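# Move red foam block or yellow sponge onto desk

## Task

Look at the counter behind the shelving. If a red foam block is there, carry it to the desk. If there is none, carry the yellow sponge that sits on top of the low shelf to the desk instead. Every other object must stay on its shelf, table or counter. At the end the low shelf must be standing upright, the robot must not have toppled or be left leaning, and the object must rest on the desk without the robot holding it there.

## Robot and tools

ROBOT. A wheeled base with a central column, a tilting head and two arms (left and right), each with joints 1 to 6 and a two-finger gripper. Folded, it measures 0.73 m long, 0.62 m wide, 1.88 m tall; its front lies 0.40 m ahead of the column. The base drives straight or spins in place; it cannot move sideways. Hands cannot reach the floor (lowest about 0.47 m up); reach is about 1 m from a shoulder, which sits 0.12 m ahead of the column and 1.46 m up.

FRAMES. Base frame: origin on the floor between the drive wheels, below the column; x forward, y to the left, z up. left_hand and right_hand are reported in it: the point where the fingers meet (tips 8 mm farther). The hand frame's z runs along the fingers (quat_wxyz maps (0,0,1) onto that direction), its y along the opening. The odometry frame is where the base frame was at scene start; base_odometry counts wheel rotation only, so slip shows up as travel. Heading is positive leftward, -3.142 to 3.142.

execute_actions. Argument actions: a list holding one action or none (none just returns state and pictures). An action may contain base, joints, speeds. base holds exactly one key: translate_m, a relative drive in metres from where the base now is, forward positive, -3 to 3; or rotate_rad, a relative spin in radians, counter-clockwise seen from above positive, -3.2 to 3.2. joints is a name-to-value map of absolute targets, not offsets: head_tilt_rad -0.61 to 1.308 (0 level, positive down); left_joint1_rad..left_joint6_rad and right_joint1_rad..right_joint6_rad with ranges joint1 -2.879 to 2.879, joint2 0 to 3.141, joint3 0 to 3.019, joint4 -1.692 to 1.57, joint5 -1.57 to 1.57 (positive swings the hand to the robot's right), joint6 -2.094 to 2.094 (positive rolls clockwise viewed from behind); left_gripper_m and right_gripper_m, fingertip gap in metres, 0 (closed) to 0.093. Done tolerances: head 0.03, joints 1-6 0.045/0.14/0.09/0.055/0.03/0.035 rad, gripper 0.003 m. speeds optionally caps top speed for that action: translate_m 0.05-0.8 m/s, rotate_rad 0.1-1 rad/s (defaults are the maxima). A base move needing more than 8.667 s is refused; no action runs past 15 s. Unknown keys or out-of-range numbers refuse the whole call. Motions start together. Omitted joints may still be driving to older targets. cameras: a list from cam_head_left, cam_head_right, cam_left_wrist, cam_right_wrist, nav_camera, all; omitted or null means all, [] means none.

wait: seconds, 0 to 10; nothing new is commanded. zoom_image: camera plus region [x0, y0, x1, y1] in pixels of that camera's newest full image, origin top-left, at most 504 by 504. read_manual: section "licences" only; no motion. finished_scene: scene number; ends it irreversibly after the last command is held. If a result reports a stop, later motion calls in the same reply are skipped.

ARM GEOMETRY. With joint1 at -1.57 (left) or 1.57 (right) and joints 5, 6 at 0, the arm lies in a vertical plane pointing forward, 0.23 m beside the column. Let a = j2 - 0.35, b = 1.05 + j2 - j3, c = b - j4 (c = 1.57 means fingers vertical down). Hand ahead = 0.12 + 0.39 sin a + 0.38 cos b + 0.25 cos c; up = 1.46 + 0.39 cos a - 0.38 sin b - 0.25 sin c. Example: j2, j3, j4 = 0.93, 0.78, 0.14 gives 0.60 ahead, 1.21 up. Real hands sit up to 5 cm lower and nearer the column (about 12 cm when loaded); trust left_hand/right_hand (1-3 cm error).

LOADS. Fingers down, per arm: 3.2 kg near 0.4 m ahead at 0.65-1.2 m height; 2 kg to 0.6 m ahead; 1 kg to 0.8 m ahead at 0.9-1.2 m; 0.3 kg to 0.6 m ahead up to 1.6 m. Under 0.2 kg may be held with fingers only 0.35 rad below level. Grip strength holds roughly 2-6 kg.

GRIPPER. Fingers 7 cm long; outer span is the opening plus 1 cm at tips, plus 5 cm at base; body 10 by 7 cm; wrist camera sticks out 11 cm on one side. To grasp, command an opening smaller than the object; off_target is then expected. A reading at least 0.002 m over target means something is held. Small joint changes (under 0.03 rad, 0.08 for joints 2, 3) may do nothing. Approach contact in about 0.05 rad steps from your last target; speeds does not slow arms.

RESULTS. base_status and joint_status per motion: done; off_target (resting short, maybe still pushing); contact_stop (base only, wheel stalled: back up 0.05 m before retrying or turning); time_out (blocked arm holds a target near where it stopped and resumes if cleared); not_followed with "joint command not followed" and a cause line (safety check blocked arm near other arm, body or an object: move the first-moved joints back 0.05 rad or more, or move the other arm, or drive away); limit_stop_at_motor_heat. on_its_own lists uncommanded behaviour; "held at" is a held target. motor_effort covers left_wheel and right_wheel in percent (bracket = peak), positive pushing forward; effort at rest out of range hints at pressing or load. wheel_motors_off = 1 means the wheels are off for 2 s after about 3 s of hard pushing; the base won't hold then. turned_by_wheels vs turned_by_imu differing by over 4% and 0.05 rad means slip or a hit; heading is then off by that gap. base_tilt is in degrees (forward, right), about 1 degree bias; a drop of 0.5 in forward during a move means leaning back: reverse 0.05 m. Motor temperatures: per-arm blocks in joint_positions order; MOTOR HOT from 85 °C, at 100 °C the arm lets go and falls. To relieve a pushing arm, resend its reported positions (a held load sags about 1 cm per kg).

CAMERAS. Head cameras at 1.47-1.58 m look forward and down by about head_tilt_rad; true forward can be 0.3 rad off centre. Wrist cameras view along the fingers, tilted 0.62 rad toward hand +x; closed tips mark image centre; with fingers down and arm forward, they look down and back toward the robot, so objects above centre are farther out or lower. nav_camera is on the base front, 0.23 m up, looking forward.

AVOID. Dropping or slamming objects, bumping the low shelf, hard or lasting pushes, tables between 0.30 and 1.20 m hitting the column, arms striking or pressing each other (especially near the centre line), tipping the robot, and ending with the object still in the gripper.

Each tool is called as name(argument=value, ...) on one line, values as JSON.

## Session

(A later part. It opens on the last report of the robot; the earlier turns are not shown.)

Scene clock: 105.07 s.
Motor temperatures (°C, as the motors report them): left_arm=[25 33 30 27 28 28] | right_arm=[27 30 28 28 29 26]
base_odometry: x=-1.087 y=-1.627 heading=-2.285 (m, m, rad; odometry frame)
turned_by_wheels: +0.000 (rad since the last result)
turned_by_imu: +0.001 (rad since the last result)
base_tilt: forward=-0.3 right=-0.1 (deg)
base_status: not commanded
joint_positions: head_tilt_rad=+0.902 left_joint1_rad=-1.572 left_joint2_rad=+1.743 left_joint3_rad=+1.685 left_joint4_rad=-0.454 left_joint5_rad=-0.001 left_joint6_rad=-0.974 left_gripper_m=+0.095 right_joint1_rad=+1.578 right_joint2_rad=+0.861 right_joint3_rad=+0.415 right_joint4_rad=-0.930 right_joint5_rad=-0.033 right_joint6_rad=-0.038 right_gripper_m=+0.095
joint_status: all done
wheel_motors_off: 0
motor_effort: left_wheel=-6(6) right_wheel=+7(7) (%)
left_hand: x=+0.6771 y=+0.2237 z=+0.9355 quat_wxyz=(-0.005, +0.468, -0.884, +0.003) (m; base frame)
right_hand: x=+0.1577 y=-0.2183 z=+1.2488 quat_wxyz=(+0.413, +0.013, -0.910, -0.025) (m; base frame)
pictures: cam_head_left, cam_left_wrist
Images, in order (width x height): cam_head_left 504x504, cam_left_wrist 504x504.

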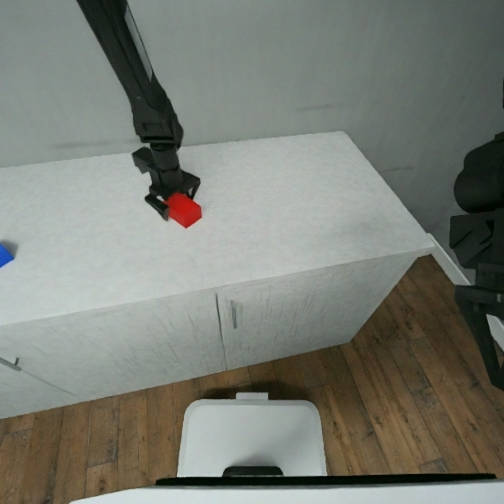

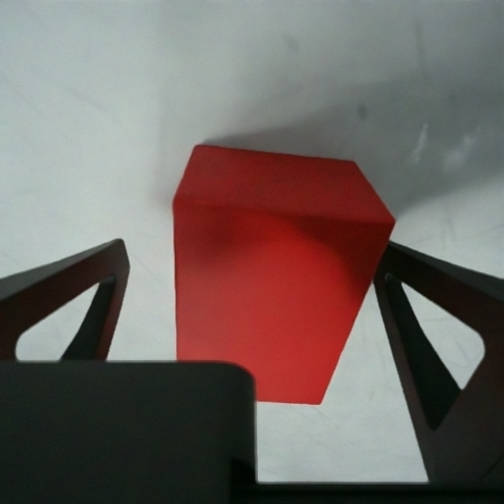

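execute_actions(actions=[{"joints": {"left_gripper_m": 0.03}}], cameras=["cam_head_left", "cam_left_wrist"])

Scene clock: 108.13 s.
Motor temperatures (°C, as the motors report them): left_arm=[25 33 30 27 28 28] | right_arm=[27 30 28 28 29 26]
base_odometry: x=-1.087 y=-1.627 heading=-2.285 (m, m, rad; odometry frame)
turned_by_wheels: +0.000 (rad since the last result)
turned_by_imu: +0.001 (rad since the last result)
base_tilt: forward=-0.2 right=-0.1 (deg)
base_status: not commanded
joint_positions: head_tilt_rad=+0.902 left_joint1_rad=-1.572 left_joint2_rad=+1.743 left_joint3_rad=+1.685 left_joint4_rad=-0.454 left_joint5_rad=-0.001 left_joint6_rad=-0.974 left_gripper_m=+0.059 right_joint1_rad=+1.578 right_joint2_rad=+0.861 right_joint3_rad=+0.415 right_joint4_rad=-0.930 right_joint5_rad=-0.033 right_joint6_rad=-0.038 right_gripper_m=+0.095
joint_status: left_gripper_m off_target (ended at +0.059, target +0.030)
wheel_motors_off: 0
motor_effort: left_wheel=-6(6) right_wheel=+7(6) (%)
left_hand: x=+0.6771 y=+0.2237 z=+0.9355 quat_wxyz=(-0.005, +0.468, -0.884, +0.003) (m; base frame)
right_hand: x=+0.1577 y=-0.2183 z=+1.2488 quat_wxyz=(+0.413, +0.013, -0.910, -0.025) (m; base frame)
pictures: cam_head_left, cam_left_wrist
Images, in order (width x height): cam_head_left 504x504, cam_left_wrist 504x504.

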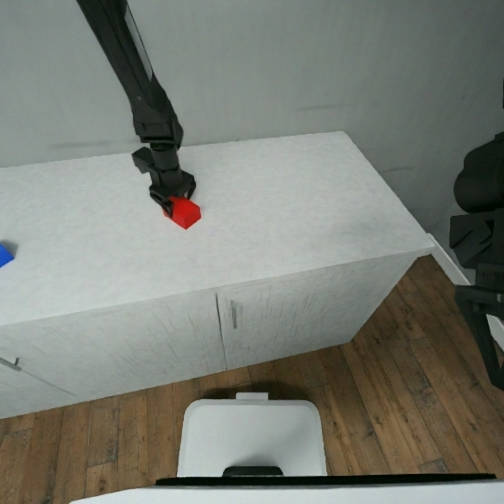

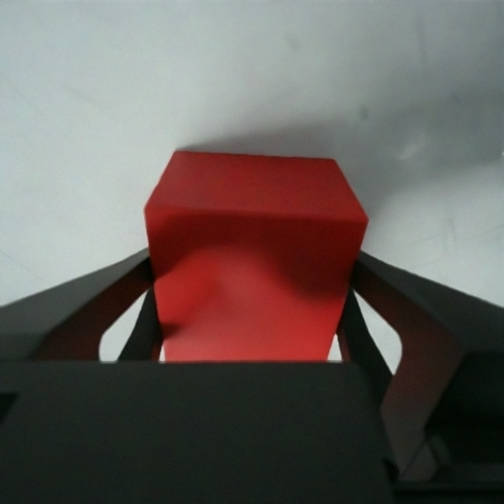

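execute_actions(actions=[{"joints": {"left_joint2_rad": 1.55}}], cameras=["cam_left_wrist"])

execute_actions(actions=[{"base": {"rotate_rad": -1.264}, "joints": {"left_joint2_rad": 0.89, "left_joint3_rad": 0.42, "left_joint4_rad": -0.55, "left_joint6_rad": 0.0}}], cameras=["cam_head_left", "cam_left_wrist", "cam_right_wrist"])

Scene clock: 114.77 s.
Motor temperatures (°C, as the motors report them): left_arm=[25 34 30 27 28 28] | right_arm=[27 30 28 28 29 26]
base_odometry: x=-1.087 y=-1.627 heading=-2.285 (m, m, rad; odometry frame)
turned_by_wheels: +0.000 (rad since the last result)
turned_by_imu: +0.002 (rad since the last result)
base_tilt: forward=-0.2 right=-0.1 (deg)
base_status: not commanded
joint_positions: head_tilt_rad=+0.902 left_joint1_rad=-1.572 left_joint2_rad=+1.532 left_joint3_rad=+1.692 left_joint4_rad=-0.451 left_joint5_rad=-0.001 left_joint6_rad=-0.974 left_gripper_m=+0.059 right_joint1_rad=+1.578 right_joint2_rad=+0.861 right_joint3_rad=+0.415 right_joint4_rad=-0.930 right_joint5_rad=-0.033 right_joint6_rad=-0.038 right_gripper_m=+0.095
joint_status: all done
wheel_motors_off: 0
motor_effort: left_wheel=-7(7) right_wheel=+7(7) (%)
left_hand: x=+0.7782 y=+0.2238 z=+1.0651 quat_wxyz=(-0.102, +0.465, -0.878, +0.054) (m; base frame)
right_hand: x=+0.1577 y=-0.2183 z=+1.2488 quat_wxyz=(+0.413, +0.013, -0.910, -0.025) (m; base frame)
pictures: cam_left_wrist
Images, in order (width x height): cam_left_wrist 504x504.

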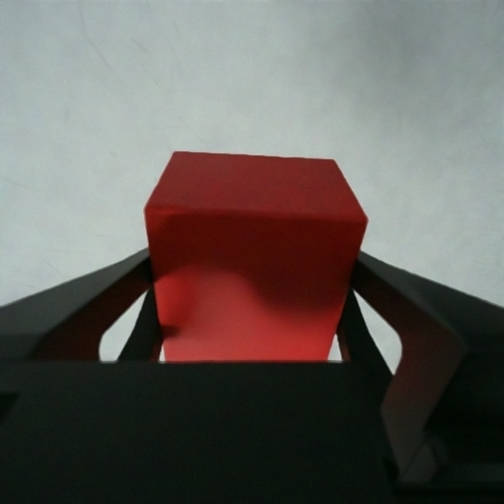

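Scene clock: 117.47 s.
Motor temperatures (°C, as the motors report them): left_arm=[25 33 30 27 28 28] | right_arm=[27 30 28 28 29 26]
base_odometry: x=-1.086 y=-1.627 heading=+2.736 (m, m, rad; odometry frame)
turned_by_wheels: -1.263 (rad since the last result)
turned_by_imu: -1.269 (rad since the last result)
base_tilt: forward=-0.2 right=-0.1 (deg)
base_status: done
joint_positions: head_tilt_rad=+0.902 left_joint1_rad=-1.571 left_joint2_rad=+0.892 left_joint3_rad=+0.420 left_joint4_rad=-0.549 left_joint5_rad=-0.001 left_joint6_rad=-0.006 left_gripper_m=+0.058 right_joint1_rad=+1.578 right_joint2_rad=+0.861 right_joint3_rad=+0.415 right_joint4_rad=-0.930 right_joint5_rad=-0.033 right_joint6_rad=-0.038 right_gripper_m=+0.095
joint_status: all done
wheel_motors_off: 0
motor_effort: left_wheel=+1(30) right_wheel=+0(27) (%)
left_hand: x=+0.2260 y=+0.2247 z=+1.1877 quat_wxyz=(+0.246, +0.003, -0.969, -0.001) (m; base frame)
right_hand: x=+0.1577 y=-0.2183 z=+1.2488 quat_wxyz=(+0.413, +0.013, -0.910, -0.025) (m; base frame)
pictures: cam_head_left, cam_left_wrist, cam_right_wrist
Images, in order (width x height): cam_head_left 504x504, cam_left_wrist 504x504, cam_right_wrist 504x504.

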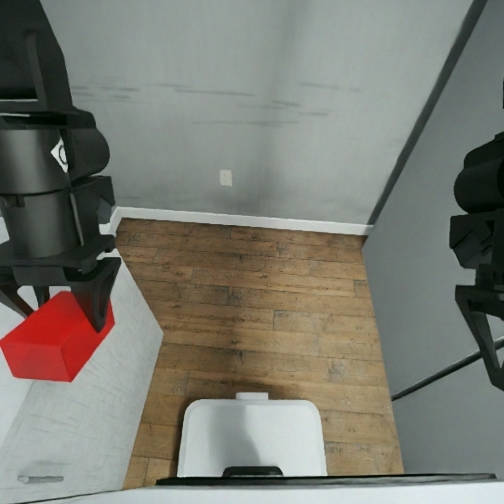

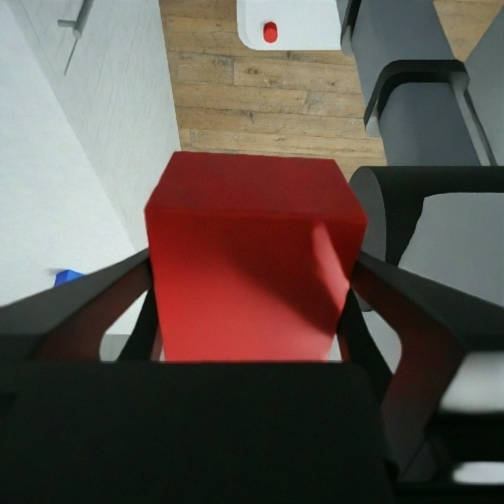

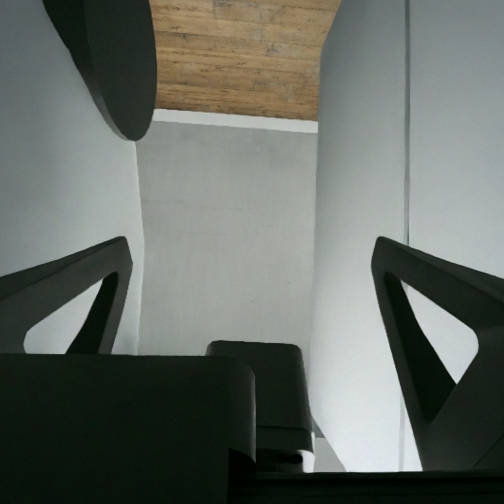

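execute_actions(actions=[{"base": {"translate_m": -1.8}}], cameras=["cam_left_wrist"])

Scene clock: 124.57 s.
Motor temperatures (°C, as the motors report them): left_arm=[25 31 29 27 28 28] | right_arm=[27 30 28 28 29 26]
base_odometry: x=+0.567 y=-2.338 heading=+2.735 (m, m, rad; odometry frame)
turned_by_wheels: +0.000 (rad since the last result)
turned_by_imu: +0.002 (rad since the last result)
base_tilt: forward=-0.3 right=-0.1 (deg)
base_status: done
joint_positions: head_tilt_rad=+0.902 left_joint1_rad=-1.571 left_joint2_rad=+0.892 left_joint3_rad=+0.419 left_joint4_rad=-0.549 left_joint5_rad=-0.001 left_joint6_rad=-0.006 left_gripper_m=+0.058 right_joint1_rad=+1.578 right_joint2_rad=+0.861 right_joint3_rad=+0.413 right_joint4_rad=-0.930 right_joint5_rad=-0.033 right_joint6_rad=-0.038 right_gripper_m=+0.095
joint_status: not commanded
wheel_motors_off: 0
motor_effort: left_wheel=-1(38) right_wheel=+0(61) (%)
left_hand: x=+0.2256 y=+0.2247 z=+1.1878 quat_wxyz=(+0.247, +0.003, -0.969, -0.001) (m; base frame)
right_hand: x=+0.1569 y=-0.2183 z=+1.2490 quat_wxyz=(+0.414, +0.013, -0.910, -0.025) (m; base frame)
pictures: cam_left_wrist
Images, in order (width x height): cam_left_wrist 504x504.

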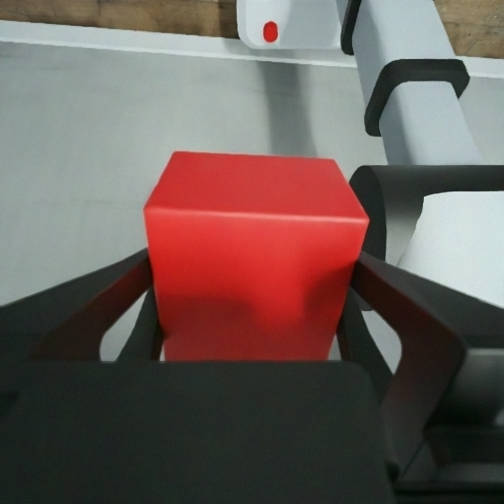

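execute_actions(actions=[{"base": {"rotate_rad": -1.655}, "joints": {"head_tilt_rad": 0.85}}], cameras=["cam_head_left", "cam_head_right", "nav_camera"])

Scene clock: 131.37 s.
Motor temperatures (°C, as the motors report them): left_arm=[25 30 28 27 28 28] | right_arm=[27 30 28 28 29 26]
base_odometry: x=+0.567 y=-2.338 heading=+1.081 (m, m, rad; odometry frame)
turned_by_wheels: -1.654 (rad since the last result)
turned_by_imu: -1.663 (rad since the last result)
base_tilt: forward=-0.2 right=-0.1 (deg)
base_status: done
joint_positions: head_tilt_rad=+0.865 left_joint1_rad=-1.571 left_joint2_rad=+0.892 left_joint3_rad=+0.419 left_joint4_rad=-0.549 left_joint5_rad=-0.001 left_joint6_rad=-0.006 left_gripper_m=+0.058 right_joint1_rad=+1.578 right_joint2_rad=+0.861 right_joint3_rad=+0.413 right_joint4_rad=-0.930 right_joint5_rad=-0.033 right_joint6_rad=-0.038 right_gripper_m=+0.095
joint_status: all done
wheel_motors_off: 0
motor_effort: left_wheel=+3(42) right_wheel=-4(52) (%)
left_hand: x=+0.2256 y=+0.2247 z=+1.1878 quat_wxyz=(+0.247, +0.003, -0.969, -0.001) (m; base frame)
right_hand: x=+0.1569 y=-0.2183 z=+1.2490 quat_wxyz=(+0.414, +0.013, -0.910, -0.025) (m; base frame)
pictures: cam_head_left, cam_head_right, nav_camera
Images, in order (width x height): cam_head_left 504x504, cam_head_right 504x504, nav_camera 504x504.

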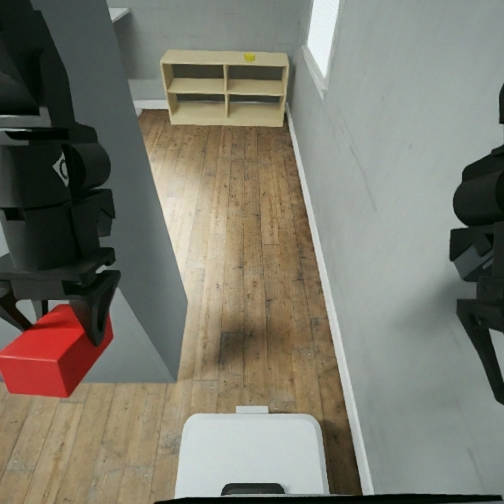

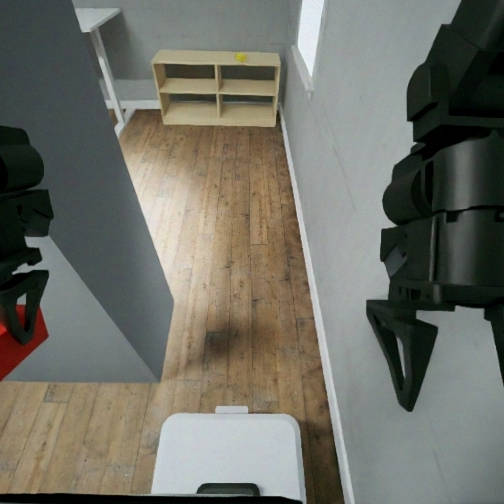

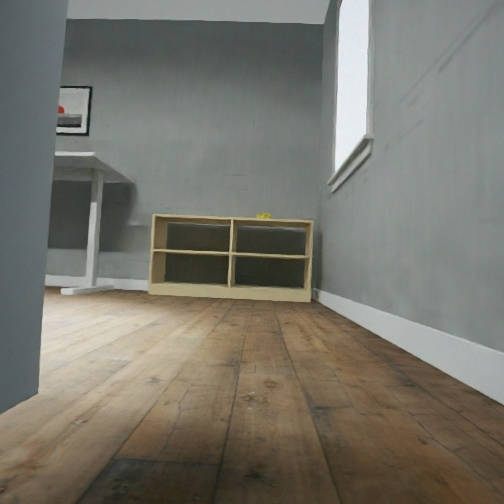

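execute_actions(actions=[{"base": {"translate_m": 1.25}, "joints": {"head_tilt_rad": 0.6}}], cameras=[])

execute_actions(actions=[{"base": {"rotate_rad": 0.62}}], cameras=["cam_head_left", "cam_head_right", "nav_camera"])

Scene clock: 141.00 s.
Motor temperatures (°C, as the motors report them): left_arm=[25 30 28 27 28 28] | right_arm=[27 30 28 28 29 26]
base_odometry: x=+1.156 y=-1.235 heading=+1.080 (m, m, rad; odometry frame)
turned_by_wheels: -0.001 (rad since the last result)
turned_by_imu: +0.002 (rad since the last result)
base_tilt: forward=-0.2 right=-0.1 (deg)
base_status: done
joint_positions: head_tilt_rad=+0.617 left_joint1_rad=-1.571 left_joint2_rad=+0.892 left_joint3_rad=+0.420 left_joint4_rad=-0.549 left_joint5_rad=-0.001 left_joint6_rad=-0.006 left_gripper_m=+0.058 right_joint1_rad=+1.578 right_joint2_rad=+0.861 right_joint3_rad=+0.414 right_joint4_rad=-0.930 right_joint5_rad=-0.033 right_joint6_rad=-0.038 right_gripper_m=+0.095
joint_status: all done
wheel_motors_off: 0
motor_effort: left_wheel=+0(50) right_wheel=+1(60) (%)
left_hand: x=+0.2263 y=+0.2247 z=+1.1877 quat_wxyz=(+0.246, +0.003, -0.969, -0.001) (m; base frame)
right_hand: x=+0.1573 y=-0.2183 z=+1.2489 quat_wxyz=(+0.414, +0.013, -0.910, -0.025) (m; base frame)
pictures: none
No camera images: the call's "cameras" was empty. Leave "cameras" out to get every camera's image.

Scene clock: 143.03 s.
Motor temperatures (°C, as the motors report them): left_arm=[25 30 28 27 28 28] | right_arm=[27 30 28 28 29 26]
base_odometry: x=+1.156 y=-1.235 heading=+1.700 (m, m, rad; odometry frame)
turned_by_wheels: +0.619 (rad since the last result)
turned_by_imu: +0.622 (rad since the last result)
base_tilt: forward=-0.2 right=-0.1 (deg)
base_status: done
joint_positions: head_tilt_rad=+0.617 left_joint1_rad=-1.571 left_joint2_rad=+0.892 left_joint3_rad=+0.420 left_joint4_rad=-0.549 left_joint5_rad=-0.001 left_joint6_rad=-0.006 left_gripper_m=+0.058 right_joint1_rad=+1.578 right_joint2_rad=+0.861 right_joint3_rad=+0.414 right_joint4_rad=-0.930 right_joint5_rad=-0.033 right_joint6_rad=-0.038 right_gripper_m=+0.095
joint_status: not commanded
wheel_motors_off: 0
motor_effort: left_wheel=-3(42) right_wheel=+4(40) (%)
left_hand: x=+0.2263 y=+0.2247 z=+1.1877 quat_wxyz=(+0.246, +0.003, -0.969, -0.001) (m; base frame)
right_hand: x=+0.1573 y=-0.2183 z=+1.2489 quat_wxyz=(+0.414, +0.013, -0.910, -0.025) (m; base frame)
pictures: cam_head_left, cam_head_right, nav_camera
Images, in order (width x height): cam_head_left 504x504, cam_head_right 504x504, nav_camera 504x504.

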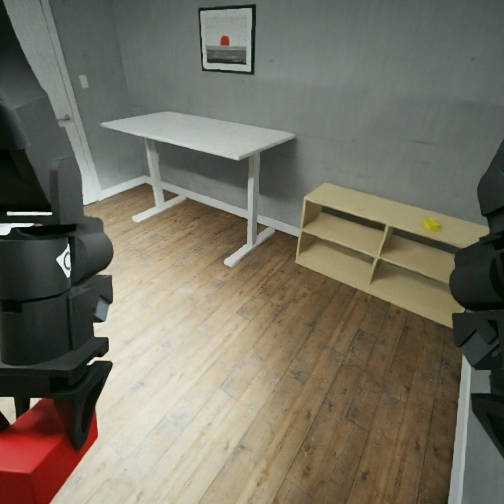

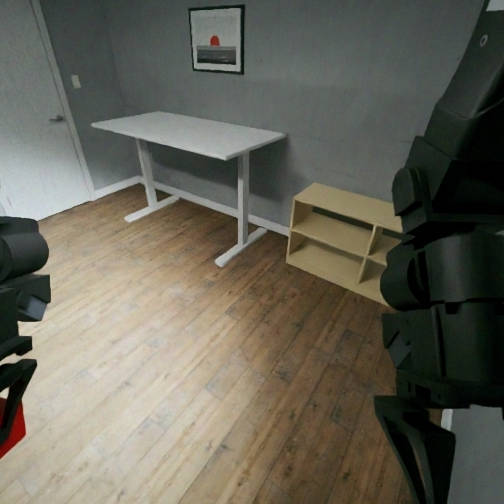

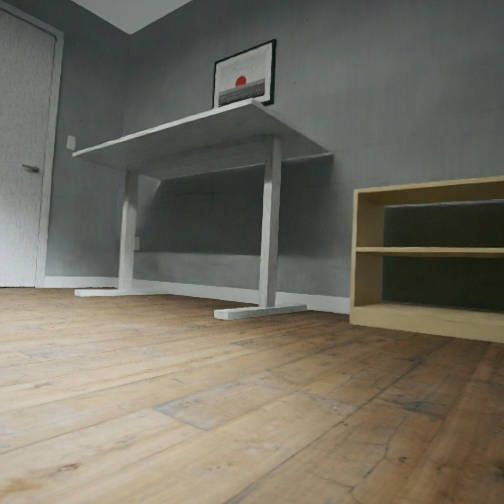

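execute_actions(actions=[{"base": {"translate_m": 1.53}, "joints": {"head_tilt_rad": 0.9, "left_joint2_rad": 1.49, "left_joint3_rad": 1.68, "left_joint4_rad": -0.67}}], cameras=["cam_head_left", "cam_head_right", "cam_left_wrist"])

Scene clock: 151.80 s.
Motor temperatures (°C, as the motors report them): left_arm=[25 31 28 27 28 28] | right_arm=[27 30 28 28 29 26]
base_odometry: x=+0.959 y=+0.282 heading=+1.700 (m, m, rad; odometry frame)
turned_by_wheels: +0.001 (rad since the last result)
turned_by_imu: +0.004 (rad since the last result)
base_tilt: forward=-0.2 right=-0.1 (deg)
base_status: done
joint_positions: head_tilt_rad=+0.902 left_joint1_rad=-1.571 left_joint2_rad=+1.497 left_joint3_rad=+1.653 left_joint4_rad=-0.671 left_joint5_rad=-0.001 left_joint6_rad=-0.006 left_gripper_m=+0.058 right_joint1_rad=+1.578 right_joint2_rad=+0.861 right_joint3_rad=+0.415 right_joint4_rad=-0.930 right_joint5_rad=-0.033 right_joint6_rad=-0.038 right_gripper_m=+0.095
joint_status: all done
wheel_motors_off: 0
motor_effort: left_wheel=+1(49) right_wheel=-1(64) (%)
left_hand: x=+0.7172 y=+0.2246 z=+1.0699 quat_wxyz=(-0.004, +0.003, -1.000, -0.001) (m; base frame)
right_hand: x=+0.1579 y=-0.2182 z=+1.2487 quat_wxyz=(+0.413, +0.013, -0.910, -0.025) (m; base frame)
pictures: cam_head_left, cam_head_right, cam_left_wrist
Images, in order (width x height): cam_head_left 504x504, cam_head_right 504x504, cam_left_wrist 504x504.

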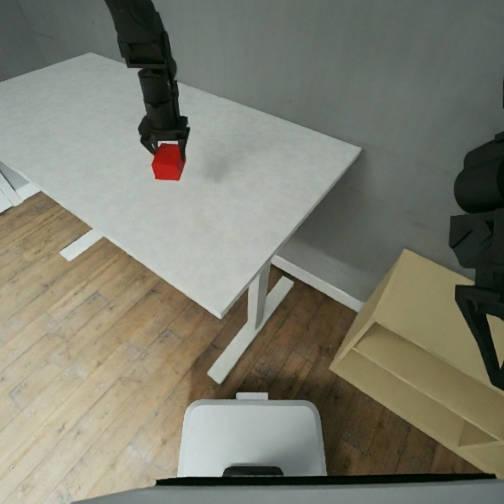

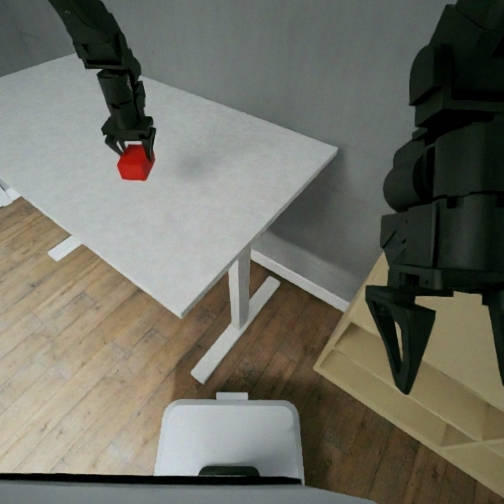

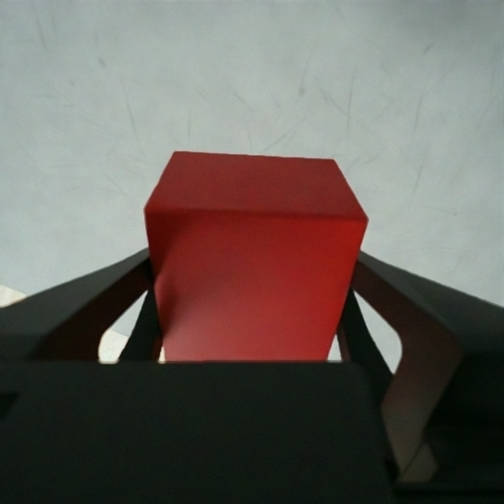

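execute_actions(actions=[{"joints": {"left_joint2_rad": 1.635, "left_joint3_rad": 1.735, "left_joint4_rad": -0.595}}], cameras=["cam_head_left", "cam_left_wrist"])

Scene clock: 156.40 s.
Motor temperatures (°C, as the motors report them): left_arm=[25 32 29 27 28 28] | right_arm=[27 30 28 28 29 26]
base_odometry: x=+0.959 y=+0.282 heading=+1.700 (m, m, rad; odometry frame)
turned_by_wheels: +0.000 (rad since the last result)
turned_by_imu: +0.002 (rad since the last result)
base_tilt: forward=-0.3 right=-0.1 (deg)
base_status: not commanded
joint_positions: head_tilt_rad=+0.902 left_joint1_rad=-1.571 left_joint2_rad=+1.642 left_joint3_rad=+1.722 left_joint4_rad=-0.594 left_joint5_rad=-0.001 left_joint6_rad=-0.006 left_gripper_m=+0.058 right_joint1_rad=+1.578 right_joint2_rad=+0.861 right_joint3_rad=+0.415 right_joint4_rad=-0.930 right_joint5_rad=-0.033 right_joint6_rad=-0.038 right_gripper_m=+0.095
joint_status: all done
wheel_motors_off: 0
motor_effort: left_wheel=+1(2) right_wheel=-2(2) (%)
left_hand: x=+0.7133 y=+0.2245 z=+1.0003 quat_wxyz=(-0.005, +0.003, -1.000, -0.001) (m; base frame)
right_hand: x=+0.1579 y=-0.2182 z=+1.2487 quat_wxyz=(+0.413, +0.013, -0.910, -0.025) (m; base frame)
pictures: cam_head_left, cam_left_wrist
Images, in order (width x height): cam_head_left 504x504, cam_left_wrist 504x504.

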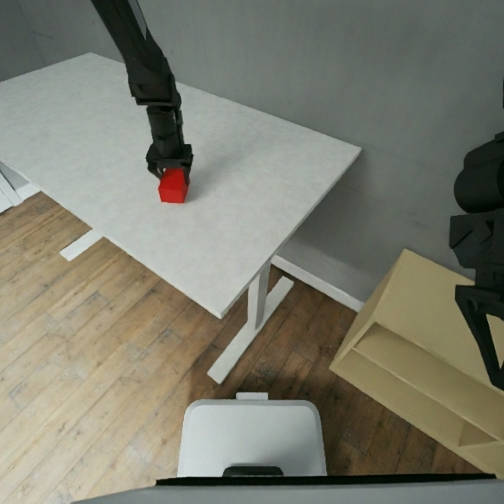

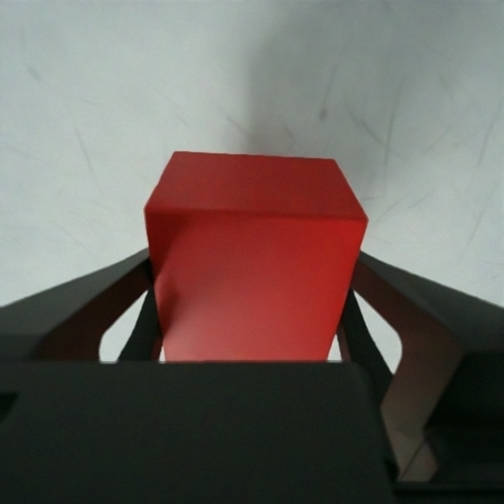

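execute_actions(actions=[{"joints": {"left_joint2_rad": 1.685, "left_joint3_rad": 1.76, "left_joint4_rad": -0.57}}], cameras=["cam_head_left", "cam_left_wrist"])

Scene clock: 158.23 s.
Motor temperatures (°C, as the motors report them): left_arm=[25 32 29 27 28 28] | right_arm=[27 30 28 28 29 26]
base_odometry: x=+0.959 y=+0.282 heading=+1.700 (m, m, rad; odometry frame)
turned_by_wheels: +0.000 (rad since the last result)
turned_by_imu: +0.001 (rad since the last result)
base_tilt: forward=-0.2 right=-0.1 (deg)
base_status: not commanded
joint_positions: head_tilt_rad=+0.902 left_joint1_rad=-1.571 left_joint2_rad=+1.668 left_joint3_rad=+1.728 left_joint4_rad=-0.577 left_joint5_rad=-0.001 left_joint6_rad=-0.006 left_gripper_m=+0.058 right_joint1_rad=+1.578 right_joint2_rad=+0.861 right_joint3_rad=+0.415 right_joint4_rad=-0.930 right_joint5_rad=-0.033 right_joint6_rad=-0.038 right_gripper_m=+0.095
joint_status: all done
wheel_motors_off: 0
motor_effort: left_wheel=+1(2) right_wheel=-2(2) (%)
left_hand: x=+0.7094 y=+0.2245 z=+0.9867 quat_wxyz=(-0.004, +0.003, -1.000, -0.001) (m; base frame)
right_hand: x=+0.1579 y=-0.2182 z=+1.2487 quat_wxyz=(+0.413, +0.013, -0.910, -0.025) (m; base frame)
pictures: cam_head_left, cam_left_wrist
Images, in order (width x height): cam_head_left 504x504, cam_left_wrist 504x504.

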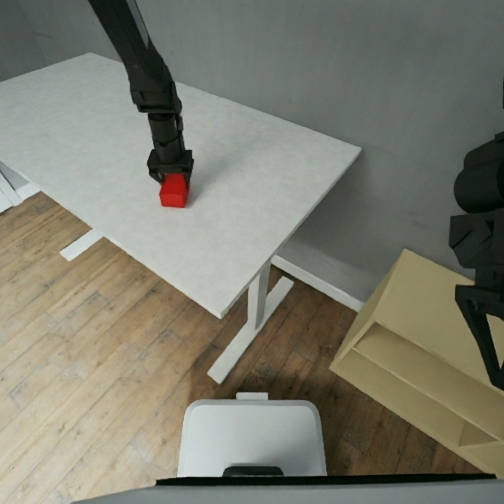

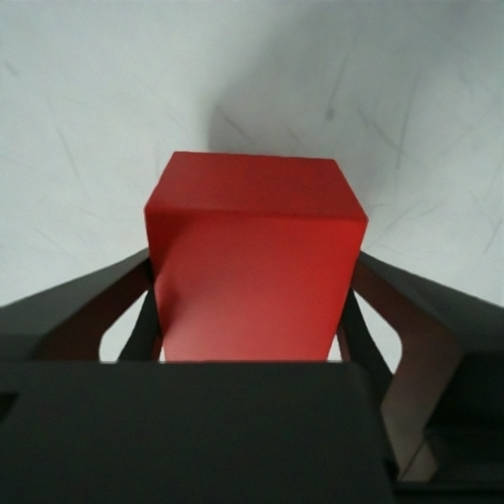

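execute_actions(actions=[{"joints": {"left_joint2_rad": 1.715, "left_joint3_rad": 1.775, "left_joint4_rad": -0.555}}], cameras=["cam_head_left", "cam_left_wrist"])

Scene clock: 159.93 s.
Motor temperatures (°C, as the motors report them): left_arm=[25 33 30 27 28 28] | right_arm=[27 31 28 28 29 26]
base_odometry: x=+0.959 y=+0.282 heading=+1.700 (m, m, rad; odometry frame)
turned_by_wheels: +0.000 (rad since the last result)
turned_by_imu: +0.001 (rad since the last result)
base_tilt: forward=-0.2 right=-0.1 (deg)
base_status: not commanded
joint_positions: head_tilt_rad=+0.902 left_joint1_rad=-1.571 left_joint2_rad=+1.691 left_joint3_rad=+1.745 left_joint4_rad=-0.561 left_joint5_rad=-0.001 left_joint6_rad=-0.006 left_gripper_m=+0.058 right_joint1_rad=+1.578 right_joint2_rad=+0.861 right_joint3_rad=+0.415 right_joint4_rad=-0.930 right_joint5_rad=-0.033 right_joint6_rad=-0.038 right_gripper_m=+0.095
joint_status: all done
wheel_motors_off: 0
motor_effort: left_wheel=+1(2) right_wheel=-2(2) (%)
left_hand: x=+0.7112 y=+0.2245 z=+0.9764 quat_wxyz=(-0.008, +0.003, -1.000, +0.000) (m; base frame)
right_hand: x=+0.1579 y=-0.2182 z=+1.2487 quat_wxyz=(+0.413, +0.013, -0.910, -0.025) (m; base frame)
pictures: cam_head_left, cam_left_wrist
Images, in order (width x height): cam_head_left 504x504, cam_left_wrist 504x504.

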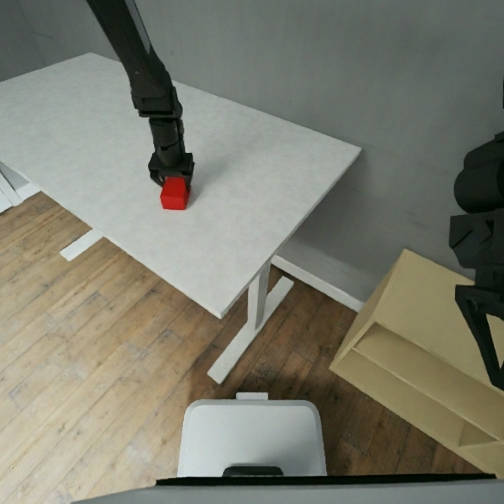

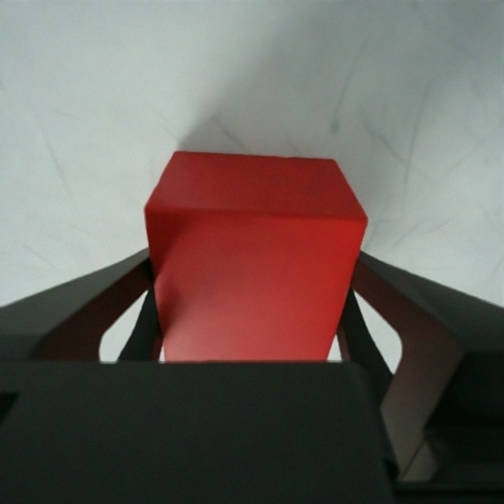

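The block's shadow now almost meets its corner, so it is only a few millimetres above the desk. I'll release it and lift the hand clear.

execute_actions(actions=[{"joints": {"left_gripper_m": 0.093}}], cameras=["cam_left_wrist"])

execute_actions(actions=[{"joints": {"left_joint2_rad": 1.5}}], cameras=["cam_head_left", "cam_left_wrist"])

Scene clock: 161.63 s.
Motor temperatures (°C, as the motors report them): left_arm=[25 33 30 27 28 28] | right_arm=[27 31 28 28 29 26]
base_odometry: x=+0.959 y=+0.282 heading=+1.700 (m, m, rad; odometry frame)
turned_by_wheels: +0.000 (rad since the last result)
turned_by_imu: +0.001 (rad since the last result)
base_tilt: forward=-0.2 right=-0.1 (deg)
base_status: not commanded
joint_positions: head_tilt_rad=+0.902 left_joint1_rad=-1.571 left_joint2_rad=+1.692 left_joint3_rad=+1.745 left_joint4_rad=-0.561 left_joint5_rad=-0.001 left_joint6_rad=-0.006 left_gripper_m=+0.093 right_joint1_rad=+1.578 right_joint2_rad=+0.861 right_joint3_rad=+0.415 right_joint4_rad=-0.930 right_joint5_rad=-0.033 right_joint6_rad=-0.038 right_gripper_m=+0.095
joint_status: all done
wheel_motors_off: 0
motor_effort: left_wheel=+1(1) right_wheel=-2(2) (%)
left_hand: x=+0.7110 y=+0.2245 z=+0.9761 quat_wxyz=(-0.008, +0.003, -1.000, +0.000) (m; base frame)
right_hand: x=+0.1579 y=-0.2182 z=+1.2487 quat_wxyz=(+0.413, +0.013, -0.910, -0.025) (m; base frame)
pictures: cam_left_wrist
Images, in order (width x height): cam_left_wrist 504x504.

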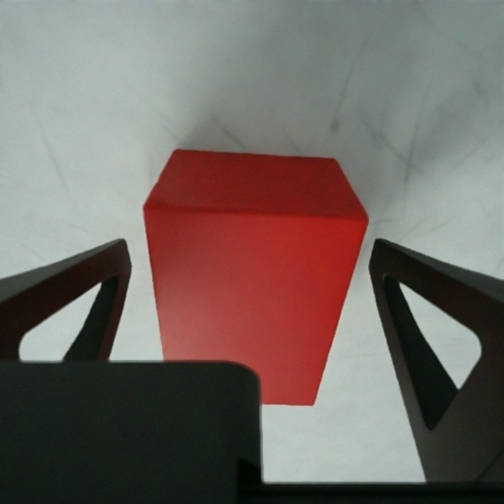

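Scene clock: 162.87 s.
Motor temperatures (°C, as the motors report them): left_arm=[25 33 30 27 28 28] | right_arm=[27 31 28 28 29 26]
base_odometry: x=+0.959 y=+0.282 heading=+1.700 (m, m, rad; odometry frame)
turned_by_wheels: +0.000 (rad since the last result)
turned_by_imu: +0.001 (rad since the last result)
base_tilt: forward=-0.2 right=-0.1 (deg)
base_status: not commanded
joint_positions: head_tilt_rad=+0.902 left_joint1_rad=-1.571 left_joint2_rad=+1.480 left_joint3_rad=+1.764 left_joint4_rad=-0.557 left_joint5_rad=-0.001 left_joint6_rad=-0.006 left_gripper_m=+0.093 right_joint1_rad=+1.578 right_joint2_rad=+0.861 right_joint3_rad=+0.415 right_joint4_rad=-0.930 right_joint5_rad=-0.033 right_joint6_rad=-0.038 right_gripper_m=+0.095
joint_status: all done
wheel_motors_off: 0
motor_effort: left_wheel=+1(1) right_wheel=-2(2) (%)
left_hand: x=+0.8096 y=+0.2245 z=+1.1170 quat_wxyz=(-0.125, +0.003, -0.992, +0.000) (m; base frame)
right_hand: x=+0.1579 y=-0.2182 z=+1.2487 quat_wxyz=(+0.413, +0.013, -0.910, -0.025) (m; base frame)
pictures: cam_head_left, cam_left_wrist
Images, in order (width x height): cam_head_left 504x504, cam_left_wrist 504x504.

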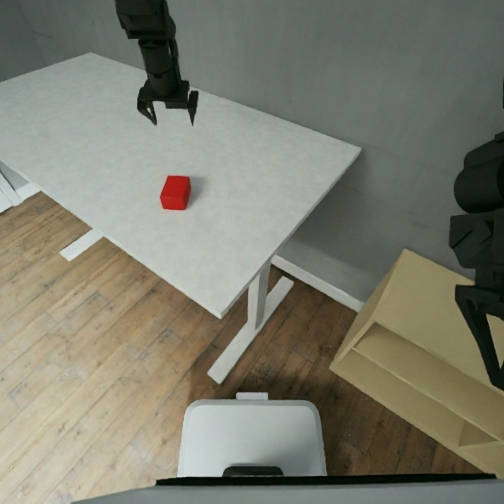

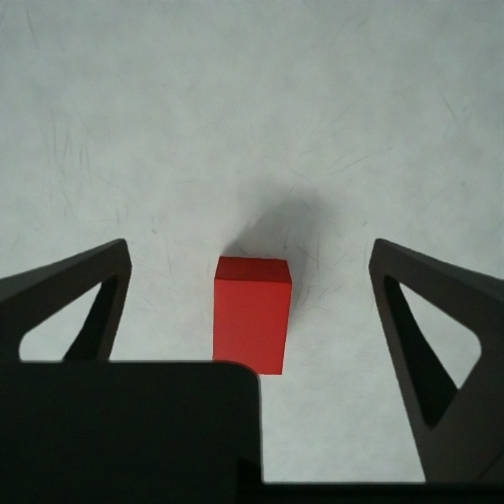

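The red block is resting on the desk and the hand is clear of it.

finished_scene(scene=1)

The scene is finished: the task was done.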